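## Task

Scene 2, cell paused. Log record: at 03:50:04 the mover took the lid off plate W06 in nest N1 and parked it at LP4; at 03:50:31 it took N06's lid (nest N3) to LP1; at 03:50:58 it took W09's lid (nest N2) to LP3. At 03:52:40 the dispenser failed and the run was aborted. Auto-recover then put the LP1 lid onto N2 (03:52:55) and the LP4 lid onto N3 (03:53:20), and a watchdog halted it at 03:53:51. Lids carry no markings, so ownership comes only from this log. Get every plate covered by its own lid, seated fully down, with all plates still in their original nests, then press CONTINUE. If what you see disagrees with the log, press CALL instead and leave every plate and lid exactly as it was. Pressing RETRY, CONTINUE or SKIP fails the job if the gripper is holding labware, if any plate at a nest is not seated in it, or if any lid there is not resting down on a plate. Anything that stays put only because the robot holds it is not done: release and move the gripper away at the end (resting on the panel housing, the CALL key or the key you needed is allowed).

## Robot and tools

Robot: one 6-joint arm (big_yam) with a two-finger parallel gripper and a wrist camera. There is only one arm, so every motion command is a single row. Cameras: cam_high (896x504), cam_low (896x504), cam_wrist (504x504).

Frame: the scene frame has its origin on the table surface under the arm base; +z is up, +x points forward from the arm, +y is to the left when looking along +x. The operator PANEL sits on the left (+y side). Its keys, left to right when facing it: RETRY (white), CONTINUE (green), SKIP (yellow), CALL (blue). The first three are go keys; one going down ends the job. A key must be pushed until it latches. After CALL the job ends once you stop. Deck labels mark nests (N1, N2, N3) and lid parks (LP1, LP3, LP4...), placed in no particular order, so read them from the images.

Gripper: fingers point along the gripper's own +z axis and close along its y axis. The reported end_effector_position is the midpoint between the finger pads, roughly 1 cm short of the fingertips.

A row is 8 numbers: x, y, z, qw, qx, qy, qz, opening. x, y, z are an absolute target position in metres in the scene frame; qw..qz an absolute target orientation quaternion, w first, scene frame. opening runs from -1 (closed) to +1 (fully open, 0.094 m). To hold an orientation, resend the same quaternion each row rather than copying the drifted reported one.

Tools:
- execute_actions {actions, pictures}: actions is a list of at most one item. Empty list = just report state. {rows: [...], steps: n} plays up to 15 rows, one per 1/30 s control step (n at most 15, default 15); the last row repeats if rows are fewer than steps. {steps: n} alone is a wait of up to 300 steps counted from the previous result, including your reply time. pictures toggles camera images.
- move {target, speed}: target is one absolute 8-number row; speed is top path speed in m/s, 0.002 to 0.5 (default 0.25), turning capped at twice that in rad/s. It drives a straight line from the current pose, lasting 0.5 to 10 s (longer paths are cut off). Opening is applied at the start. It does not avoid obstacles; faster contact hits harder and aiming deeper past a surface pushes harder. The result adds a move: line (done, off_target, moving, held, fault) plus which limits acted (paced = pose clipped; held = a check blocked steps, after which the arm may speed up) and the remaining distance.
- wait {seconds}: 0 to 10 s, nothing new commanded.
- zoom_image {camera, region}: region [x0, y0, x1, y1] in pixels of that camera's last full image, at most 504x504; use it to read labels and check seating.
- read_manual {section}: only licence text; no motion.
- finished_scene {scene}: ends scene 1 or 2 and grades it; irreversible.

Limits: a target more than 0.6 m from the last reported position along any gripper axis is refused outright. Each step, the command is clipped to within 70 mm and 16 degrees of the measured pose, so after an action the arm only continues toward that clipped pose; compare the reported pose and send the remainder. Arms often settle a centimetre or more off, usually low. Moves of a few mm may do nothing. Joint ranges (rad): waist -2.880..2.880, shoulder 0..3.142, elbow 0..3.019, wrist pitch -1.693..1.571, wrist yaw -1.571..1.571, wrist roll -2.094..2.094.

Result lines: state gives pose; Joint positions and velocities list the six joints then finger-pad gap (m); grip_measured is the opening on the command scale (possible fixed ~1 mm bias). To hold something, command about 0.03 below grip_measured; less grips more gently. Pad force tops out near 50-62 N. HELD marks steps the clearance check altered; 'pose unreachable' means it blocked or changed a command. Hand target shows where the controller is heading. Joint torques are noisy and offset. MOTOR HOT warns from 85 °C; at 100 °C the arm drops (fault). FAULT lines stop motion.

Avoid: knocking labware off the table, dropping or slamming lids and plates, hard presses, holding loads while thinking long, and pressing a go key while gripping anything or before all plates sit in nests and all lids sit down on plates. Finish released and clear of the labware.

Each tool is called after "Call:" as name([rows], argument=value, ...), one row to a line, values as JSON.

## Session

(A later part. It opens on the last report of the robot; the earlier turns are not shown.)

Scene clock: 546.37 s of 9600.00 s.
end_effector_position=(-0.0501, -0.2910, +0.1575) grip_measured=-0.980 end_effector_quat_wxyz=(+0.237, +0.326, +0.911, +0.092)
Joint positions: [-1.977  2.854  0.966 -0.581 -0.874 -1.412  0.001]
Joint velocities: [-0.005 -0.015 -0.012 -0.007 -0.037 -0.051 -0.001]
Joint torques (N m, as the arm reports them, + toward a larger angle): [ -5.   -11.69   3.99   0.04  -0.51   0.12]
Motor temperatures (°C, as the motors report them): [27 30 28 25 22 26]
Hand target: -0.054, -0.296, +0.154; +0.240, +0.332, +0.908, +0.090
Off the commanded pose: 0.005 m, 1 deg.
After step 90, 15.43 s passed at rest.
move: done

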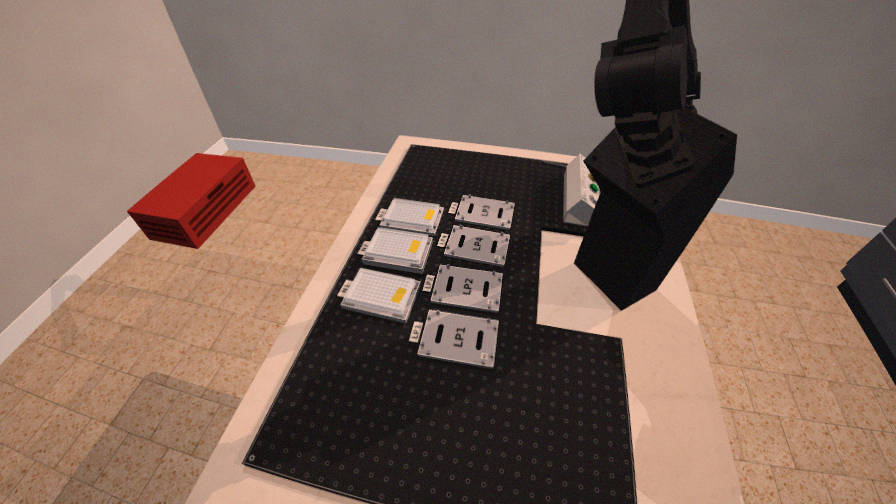

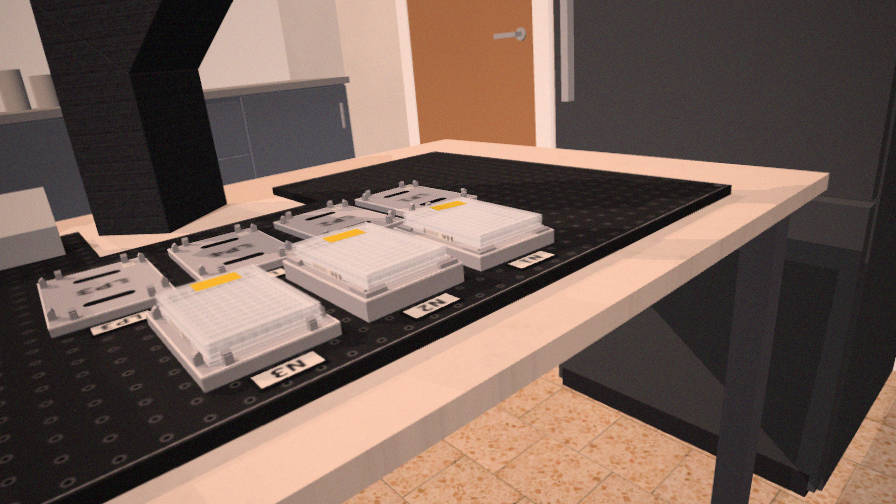

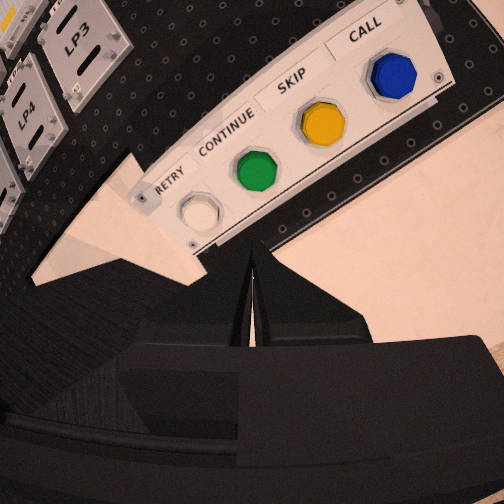

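Call:
move(target=[-0.0256,-0.2974,0.1155,0.2435,0.3304,0.908,0.0886,-1], speed=0.06)

Scene clock: 567.20 s of 9600.00 s.
end_effector_position=(-0.0242, -0.3075, +0.1233) grip_measured=-0.980 end_effector_quat_wxyz=(+0.248, +0.320, +0.911, +0.080)
Joint positions: [-1.802  2.894  0.954 -0.323 -1.023 -1.191  0.001]
Joint velocities: [ 0.005  0.005 -0.012  0.007  0.022 -0.022 -0.001]
Joint torques (N m, as the arm reports them, + toward a larger angle): [ -5.08 -10.02   0.68   0.5   -0.62   0.12]
Motor temperatures (°C, as the motors report them): [26 30 27 25 23 26]
Hand target: -0.025, -0.297, +0.115; +0.245, +0.329, +0.908, +0.090
Off the commanded pose: 0.013 m, 2 deg.
After step 90, 16.53 s passed at rest.
move: off_target

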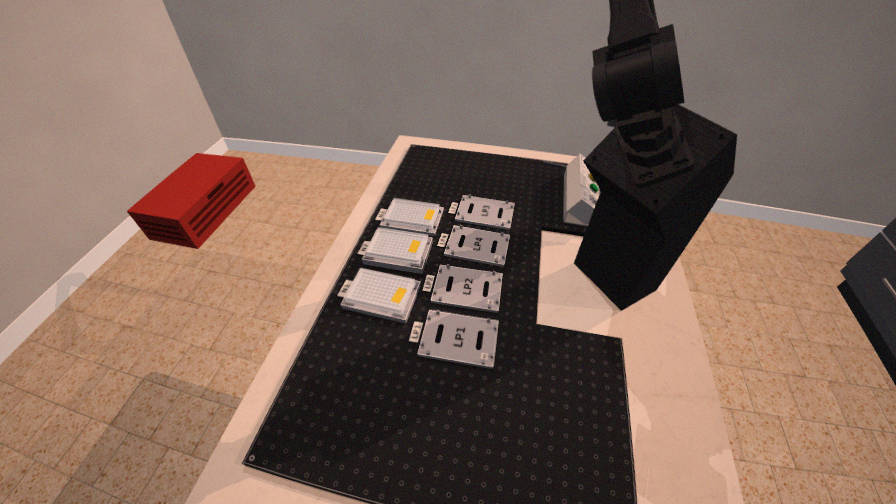

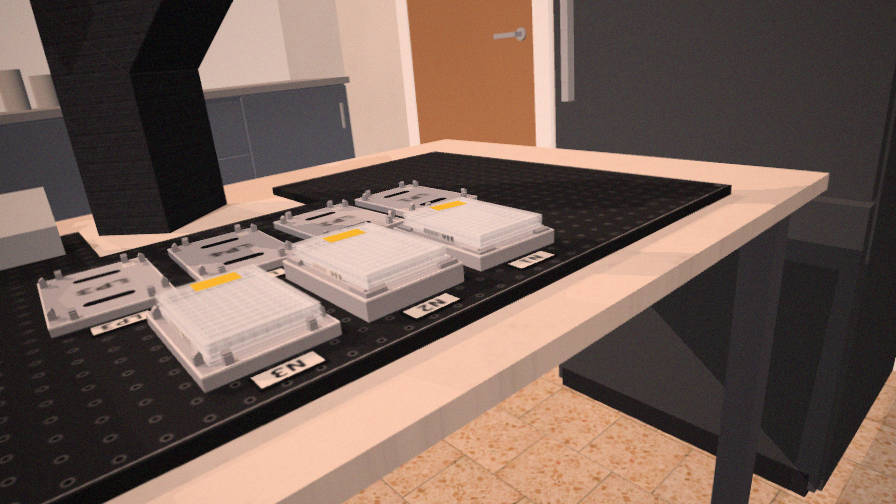

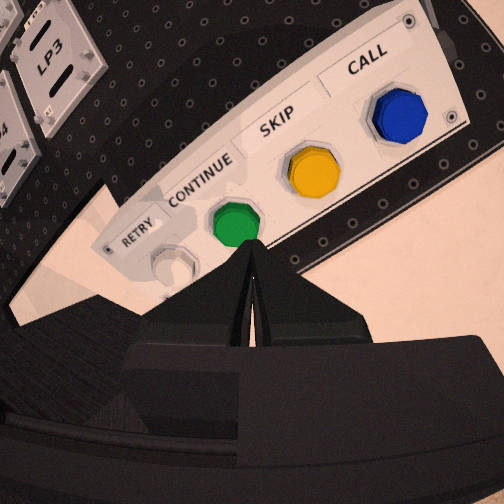

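Call:
execute_actions([
  {"rows":[[-0.0258,-0.2963,0.1151,0.2435,0.3304,0.908,0.0886,-1],[-0.026,-0.2952,0.1147,0.2435,0.3304,0.908,0.0886,-1],[-0.0262,-0.2941,0.1143,0.2435,0.3304,0.908,0.0886,-1],[-0.0265,-0.293,0.1139,0.2435,0.3304,0.908,0.0886,-1],[-0.0267,-0.2919,0.1135,0.2435,0.3304,0.908,0.0886,-1],[-0.027,-0.2908,0.1131,0.2435,0.3304,0.908,0.0886,-1],[-0.0272,-0.2897,0.1127,0.2435,0.3304,0.908,0.0886,-1],[-0.0275,-0.2886,0.1123,0.2435,0.3304,0.908,0.0886,-1],[-0.0277,-0.2875,0.1119,0.2435,0.3304,0.908,0.0886,-1],[-0.028,-0.2865,0.1115,0.2435,0.3304,0.908,0.0886,-1]],"steps":15},
])

Scene clock: 583.20 s of 9600.00 s.
end_effector_position=(-0.0255, -0.2949, +0.1181) grip_measured=-0.980 end_effector_quat_wxyz=(+0.244, +0.327, +0.909, +0.085)
Joint positions: [-1.802  2.906  0.933 -0.303 -1.016 -1.187  0.001]
Joint velocities: [-0.015  0.024 -0.007  0.017 -0.022 -0.051 -0.002]
Joint torques (N m, as the arm reports them, + toward a larger angle): [ -5.62 -10.13   0.61   0.56  -0.34  -0.05]
Motor temperatures (°C, as the motors report them): [26 30 26 25 23 26]
Hand target: -0.028, -0.286, +0.112; +0.243, +0.331, +0.908, +0.089
Off the commanded pose: 0.011 m, 1 deg.
Steps of this call (steps 1 to 90: nothing new was sent; then 12.50 s passed at rest; steps 91 to 105: all 15 steps of this action). Readings (end_effector_position):
91: (-0.0243, -0.3073, +0.1232)
92: (-0.0244, -0.3072, +0.1232)
94: (-0.0245, -0.3061, +0.1229)
98: (-0.0245, -0.3017, +0.1217)
105: the state above

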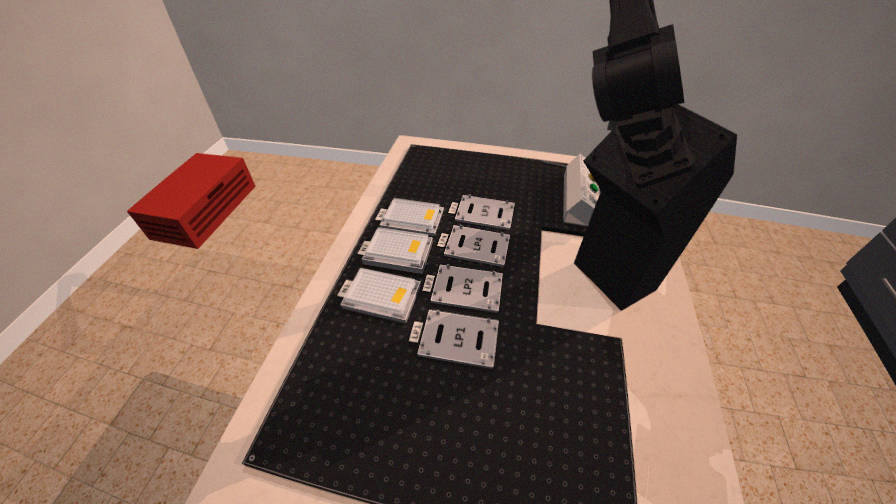

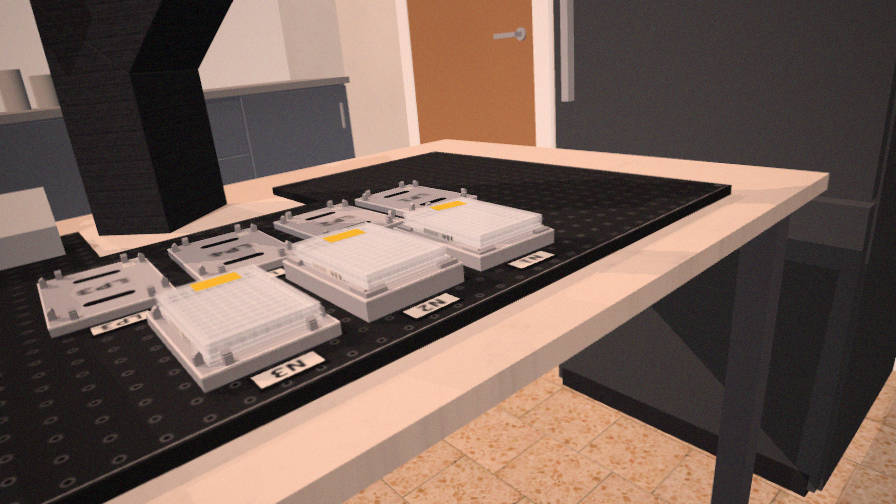

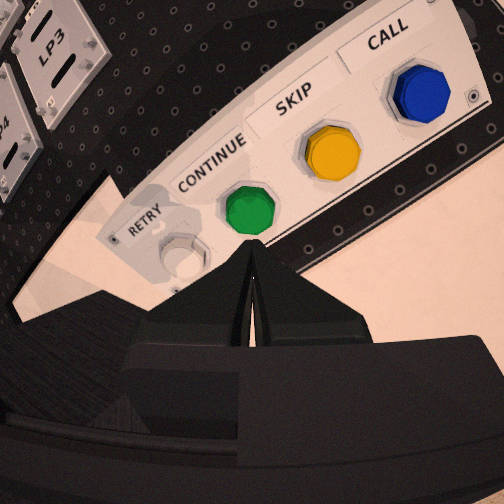

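Call:
execute_actions([
  {"rows":[[-0.0275,-0.2865,0.1106,0.2435,0.3304,0.908,0.0886,-1],[-0.027,-0.2865,0.1098,0.2435,0.3304,0.908,0.0886,-1],[-0.0265,-0.2865,0.1089,0.2435,0.3304,0.908,0.0886,-1],[-0.026,-0.2865,0.108,0.2435,0.3304,0.908,0.0886,-1],[-0.0255,-0.2865,0.1072,0.2435,0.3304,0.908,0.0886,-1],[-0.025,-0.2865,0.1063,0.2435,0.3304,0.908,0.0886,-1],[-0.0245,-0.2865,0.1054,0.2435,0.3304,0.908,0.0886,-1],[-0.024,-0.2865,0.1046,0.2435,0.3304,0.908,0.0886,-1],[-0.0235,-0.2865,0.1037,0.2435,0.3304,0.908,0.0886,-1],[-0.023,-0.2865,0.1028,0.2435,0.3304,0.908,0.0886,-1],[-0.0225,-0.2865,0.102,0.2435,0.3304,0.908,0.0886,-1],[-0.022,-0.2865,0.1011,0.2435,0.3304,0.908,0.0886,-1],[-0.0215,-0.2865,0.1002,0.2435,0.3304,0.908,0.0886,-1],[-0.021,-0.2865,0.0994,0.2435,0.3304,0.908,0.0886,-1],[-0.0205,-0.2865,0.0985,0.2435,0.3304,0.908,0.0886,-1]],"steps":15},
], pictures=false)

Call:
execute_actions([
  {"steps":10},
])

Scene clock: 602.53 s of 9600.00 s.
end_effector_position=(-0.0212, -0.2986, +0.1105) grip_measured=-0.980 end_effector_quat_wxyz=(+0.251, +0.317, +0.912, +0.076)
Joint positions: [-1.768  2.918  0.927 -0.217 -1.048 -1.14   0.001]
Joint velocities: [ 0.151  0.054 -0.027  0.198 -0.081  0.183 -0.002]
Joint torques (N m, as the arm reports them, + toward a larger angle): [ -4.93 -10.21   0.15   0.61  -0.57   0.07]
Motor temperatures (°C, as the motors report them): [26 30 26 25 23 26]
Hand target: -0.021, -0.286, +0.099; +0.243, +0.329, +0.908, +0.090
Off the commanded pose: 0.017 m, 2 deg.
Steps of this call (steps 1 to 90: nothing new was sent; then 15.83 s passed at rest; steps 91 to 105: all 15 steps of this action). Readings (end_effector_position):
91: (-0.0257, -0.2952, +0.1179)
92: (-0.0258, -0.2957, +0.1179)
94: (-0.0257, -0.2972, +0.1179)
98: (-0.0253, -0.3001, +0.1170)
105: the state above

Scene clock: 602.87 s of 9600.00 s.
end_effector_position=(-0.0202, -0.2966, +0.1073) grip_measured=-0.980 end_effector_quat_wxyz=(+0.248, +0.321, +0.911, +0.080)
Joint positions: [-1.755  2.923  0.924 -0.202 -1.05  -1.117  0.001]
Joint velocities: [-0.015 -0.005 -0.012  0.012 -0.022  0.007 -0.002]
Joint torques (N m, as the arm reports them, + toward a larger angle): [-4.77 -9.96  0.02  0.59 -0.59  0.12]
Motor temperatures (°C, as the motors report them): [26 30 26 25 23 26]
Hand target: -0.021, -0.286, +0.099; +0.244, +0.329, +0.908, +0.090
Off the commanded pose: 0.013 m, 2 deg.
Steps of this call (steps 1 to 10: nothing new was sent). Readings (end_effector_position):
1: (-0.0207, -0.2978, +0.1094)
2: (-0.0204, -0.2974, +0.1085)
4: (-0.0203, -0.2966, +0.1074)
8: (-0.0202, -0.2966, +0.1073)
10: the state above

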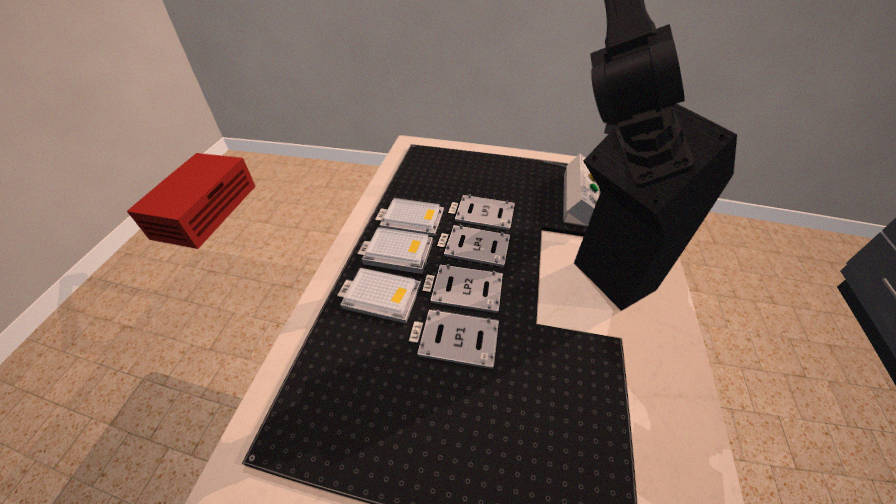

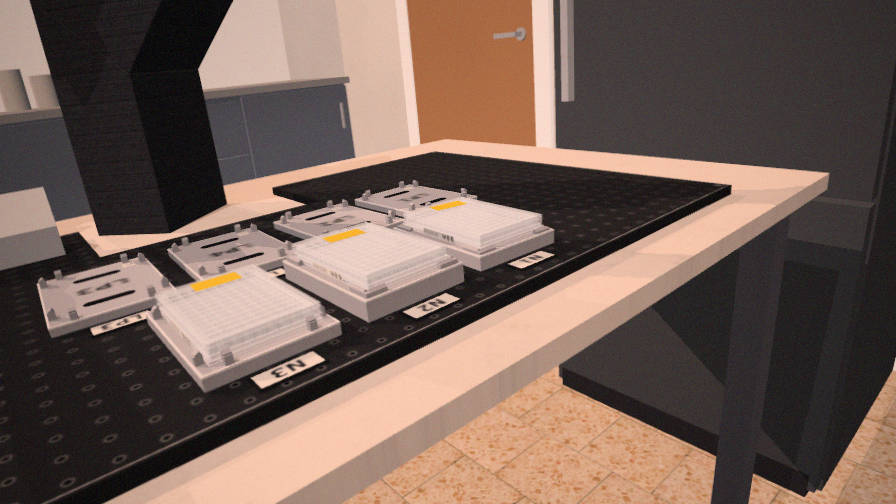

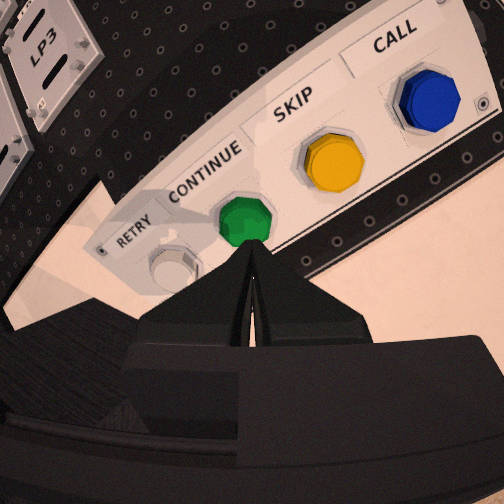

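Call:
execute_actions([
  {"rows":[[-0.0199,-0.2861,0.0977,0.2435,0.3304,0.908,0.0886,-1],[-0.0193,-0.2857,0.0969,0.2435,0.3304,0.908,0.0886,-1],[-0.0187,-0.2853,0.0961,0.2435,0.3304,0.908,0.0886,-1],[-0.0181,-0.2849,0.0953,0.2435,0.3304,0.908,0.0886,-1],[-0.0175,-0.2845,0.0945,0.2435,0.3304,0.908,0.0886,-1],[-0.0169,-0.2841,0.0937,0.2435,0.3304,0.908,0.0886,-1],[-0.0163,-0.2837,0.0929,0.2435,0.3304,0.908,0.0886,-1],[-0.0157,-0.2833,0.0921,0.2435,0.3304,0.908,0.0886,-1],[-0.0151,-0.283,0.0913,0.2435,0.3304,0.908,0.0886,-1],[-0.0145,-0.283,0.0905,0.2435,0.3304,0.908,0.0886,-1],[-0.0139,-0.283,0.0897,0.2435,0.3304,0.908,0.0886,-1],[-0.0133,-0.283,0.0889,0.2435,0.3304,0.908,0.0886,-1],[-0.0128,-0.283,0.0882,0.2435,0.3304,0.908,0.0886,-1]],"steps":15},
], pictures=false)

Call:
execute_actions([
  {"steps":8},
])

Scene clock: 623.20 s of 9600.00 s.
end_effector_position=(-0.0120, -0.2937, +0.0971) grip_measured=-0.980 end_effector_quat_wxyz=(+0.250, +0.315, +0.912, +0.079)
Joint positions: [-1.697  2.935  0.903 -0.082 -1.086 -1.03   0.001]
Joint velocities: [ 0.103  0.024 -0.027  0.188 -0.022  0.198 -0.001]
Joint torques (N m, as the arm reports them, + toward a larger angle): [-4.83 -9.89 -0.53  0.65 -0.55  0.15]
Motor temperatures (°C, as the motors report them): [26 30 26 25 23 26]
Hand target: -0.013, -0.283, +0.089; +0.244, +0.329, +0.908, +0.090
Off the commanded pose: 0.014 m, 2 deg.
Steps of this call (steps 1 to 90: nothing new was sent; then 16.83 s passed at rest; steps 91 to 105: all 15 steps of this action). Readings (end_effector_position):
91: (-0.0201, -0.2971, +0.1074)
92: (-0.0198, -0.2974, +0.1072)
94: (-0.0190, -0.2979, +0.1069)
98: (-0.0164, -0.2967, +0.1041)
105: the state above

Scene clock: 623.47 s of 9600.00 s.
end_effector_position=(-0.0116, -0.2935, +0.0960) grip_measured=-0.980 end_effector_quat_wxyz=(+0.248, +0.321, +0.910, +0.080)
Joint positions: [-1.692  2.936  0.902 -0.071 -1.086 -1.008  0.001]
Joint velocities: [-0.005 -0.015 -0.012 -0.002 -0.037  0.051  0.   ]
Joint torques (N m, as the arm reports them, + toward a larger angle): [-4.84 -9.39 -0.49  0.91 -0.58  0.12]
Motor temperatures (°C, as the motors report them): [26 30 26 25 23 26]
Hand target: -0.013, -0.283, +0.089; +0.244, +0.330, +0.908, +0.090
Off the commanded pose: 0.013 m, 2 deg.
Steps of this call (steps 1 to 8: nothing new was sent). Readings (end_effector_position):
1: (-0.0118, -0.2933, +0.0965)
2: (-0.0117, -0.2931, +0.0961)
4: (-0.0116, -0.2933, +0.0960)
8: the state above

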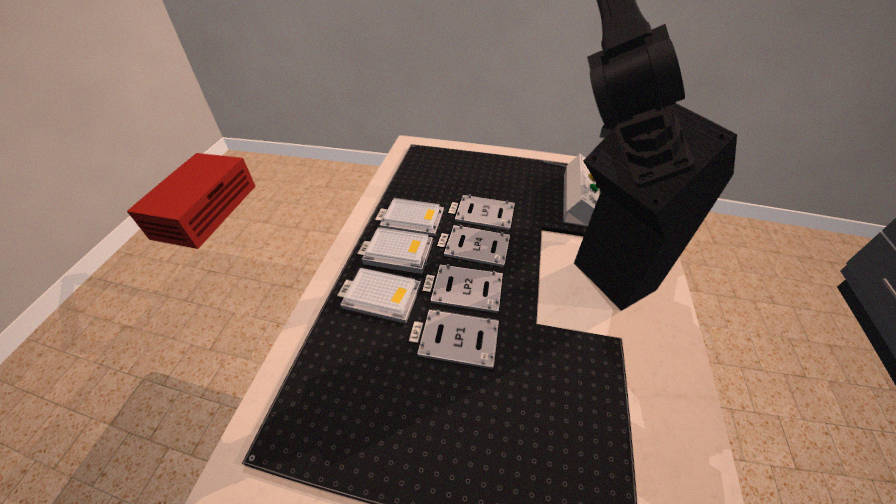

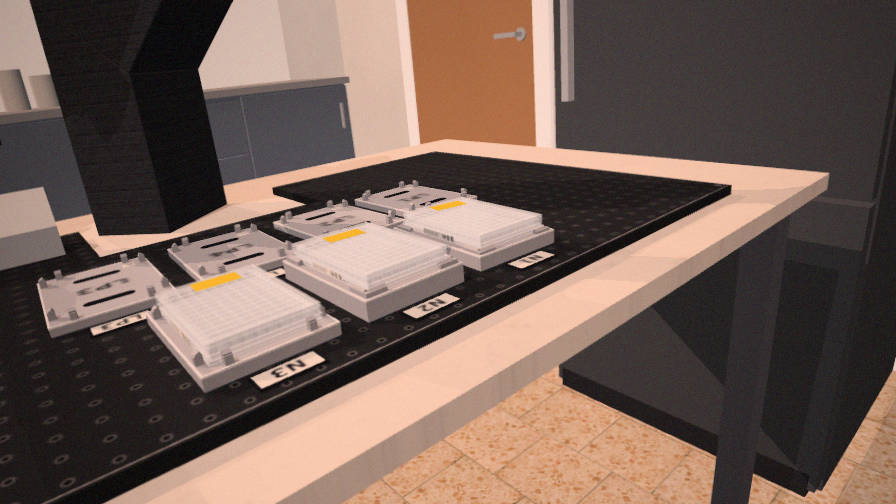

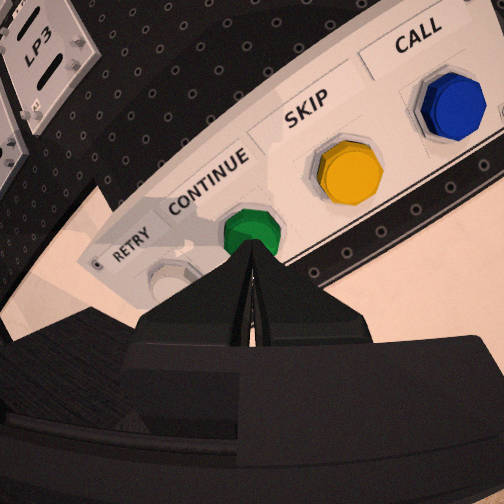

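Well aligned. Press slowly.

Call:
execute_actions([
  {"rows":[[-0.0125,-0.283,0.0877,0.2435,0.3304,0.908,0.0886,-1],[-0.0122,-0.283,0.0872,0.2435,0.3304,0.908,0.0886,-1],[-0.0119,-0.283,0.0866,0.2435,0.3304,0.908,0.0886,-1],[-0.0116,-0.283,0.0861,0.2435,0.3304,0.908,0.0886,-1],[-0.0113,-0.283,0.0856,0.2435,0.3304,0.908,0.0886,-1],[-0.011,-0.283,0.0851,0.2435,0.3304,0.908,0.0886,-1],[-0.0107,-0.283,0.0846,0.2435,0.3304,0.908,0.0886,-1],[-0.0104,-0.283,0.084,0.2435,0.3304,0.908,0.0886,-1],[-0.0101,-0.283,0.0835,0.2435,0.3304,0.908,0.0886,-1],[-0.0098,-0.283,0.083,0.2435,0.3304,0.908,0.0886,-1],[-0.0095,-0.283,0.0825,0.2435,0.3304,0.908,0.0886,-1],[-0.0092,-0.283,0.082,0.2435,0.3304,0.908,0.0886,-1],[-0.0089,-0.283,0.0814,0.2435,0.3304,0.908,0.0886,-1],[-0.0086,-0.283,0.0809,0.2435,0.3304,0.908,0.0886,-1],[-0.0083,-0.283,0.0804,0.2435,0.3304,0.908,0.0886,-1]],"steps":15},
], pictures=false)

Call:
execute_actions([
  {"steps":8},
])

Scene clock: 640.33 s of 9600.00 s.
end_effector_position=(-0.0084, -0.2956, +0.0924) grip_measured=-0.980 end_effector_quat_wxyz=(+0.251, +0.321, +0.910, +0.075)
Joint positions: [-1.669  2.94   0.892  0.005 -1.1   -0.946  0.001]
Joint velocities: [ 0.015 -0.005 -0.037  0.144  0.051  0.168 -0.001]
Joint torques (N m, as the arm reports them, + toward a larger angle): [-4.01 -9.02 -0.19  1.01 -0.81  0.12]
Motor temperatures (°C, as the motors report them): [26 30 26 25 23 26]
Hand target: -0.009, -0.283, +0.081; +0.243, +0.330, +0.908, +0.090
Off the commanded pose: 0.017 m, 2 deg.
Steps of this call (steps 1 to 90: nothing new was sent; then 13.37 s passed at rest; steps 91 to 105: all 15 steps of this action). Readings (end_effector_position):
91: (-0.0117, -0.2939, +0.0960)
92: (-0.0116, -0.2941, +0.0960)
94: (-0.0112, -0.2949, +0.0960)
98: (-0.0099, -0.2956, +0.0946)
105: the state above

Scene clock: 640.60 s of 9600.00 s.
end_effector_position=(-0.0083, -0.2954, +0.0920) grip_measured=-0.980 end_effector_quat_wxyz=(+0.251, +0.326, +0.908, +0.076)
Joint positions: [-1.667  2.941  0.89   0.014 -1.101 -0.93   0.001]
Joint velocities: [-0.005 -0.005 -0.007 -0.002 -0.007  0.066 -0.   ]
Joint torques (N m, as the arm reports them, + toward a larger angle): [-4.22 -9.17 -0.41  1.08 -0.78  0.11]
Motor temperatures (°C, as the motors report them): [26 30 26 25 23 26]
Hand target: -0.009, -0.283, +0.081; +0.243, +0.330, +0.908, +0.090
Off the commanded pose: 0.017 m, 2 deg.
Steps of this call (steps 1 to 8: nothing new was sent). Readings (end_effector_position):
1: (-0.0084, -0.2955, +0.0923)
2: (-0.0083, -0.2955, +0.0921)
4: (-0.0083, -0.2955, +0.0920)
8: the state above

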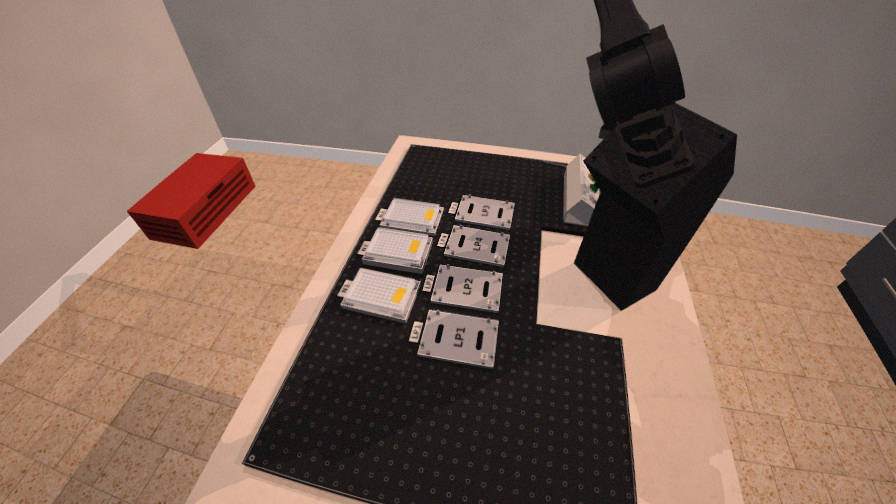

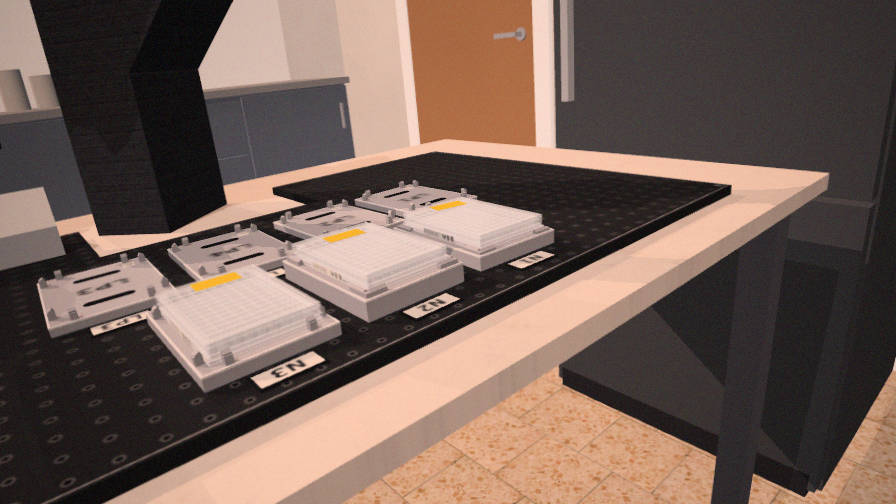

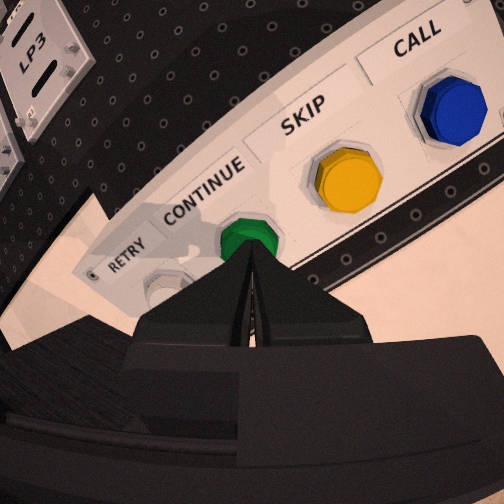

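In contact. Push further.

Call:
execute_actions([
  {"rows":[[-0.008,-0.2829,0.0798,0.2435,0.3304,0.908,0.0886,-1],[-0.0077,-0.2828,0.0792,0.2435,0.3304,0.908,0.0886,-1],[-0.0074,-0.2827,0.0786,0.2435,0.3304,0.908,0.0886,-1],[-0.0071,-0.2826,0.078,0.2435,0.3304,0.908,0.0886,-1],[-0.0068,-0.2825,0.0774,0.2435,0.3304,0.908,0.0886,-1],[-0.0065,-0.2824,0.0768,0.2435,0.3304,0.908,0.0886,-1],[-0.0062,-0.2823,0.0762,0.2435,0.3304,0.908,0.0886,-1],[-0.0059,-0.2822,0.0756,0.2435,0.3304,0.908,0.0886,-1],[-0.0056,-0.2821,0.075,0.2435,0.3304,0.908,0.0886,-1],[-0.0053,-0.282,0.0744,0.2435,0.3304,0.908,0.0886,-1],[-0.005,-0.282,0.0738,0.2435,0.3304,0.908,0.0886,-1],[-0.0047,-0.282,0.0732,0.2435,0.3304,0.908,0.0886,-1],[-0.0044,-0.282,0.0726,0.2435,0.3304,0.908,0.0886,-1],[-0.0041,-0.282,0.072,0.2435,0.3304,0.908,0.0886,-1],[-0.0038,-0.282,0.0714,0.2435,0.3304,0.908,0.0886,-1]],"steps":15},
], pictures=false)

Call:
execute_actions([
  {"steps":8},
])

Scene clock: 654.10 s of 9600.00 s.
end_effector_position=(-0.0065, -0.2952, +0.0898) grip_measured=-0.980 end_effector_quat_wxyz=(+0.253, +0.329, +0.907, +0.075)
Joint positions: [-1.655  2.946  0.885  0.053 -1.111 -0.894  0.001]
Joint velocities: [-0.005  0.005 -0.007 -0.002 -0.007 -0.022  0.001]
Joint torques (N m, as the arm reports them, + toward a larger angle): no reading
Motor temperatures (°C, as the motors report them): [26 30 26 26 23 26]
The task's run ended inside this call: 9 steps that you had sent did not run.
Steps of this call (steps 1 to 90: nothing new was sent; then 10.30 s passed at rest; steps 91 to 96: the first 6 steps of this action). Readings (end_effector_position):
91: (-0.0083, -0.2956, +0.0920)
92: (-0.0082, -0.2954, +0.0918)
94: (-0.0079, -0.2954, +0.0913)
96: (-0.0070, -0.2954, +0.0906)
The task's run has ended: the event that ends the task has happened.

The task's run has ended: the event that ends the task has happened. Episode already finished.

Call:
finished_scene(scene=2)

The scene is finished: the task was done.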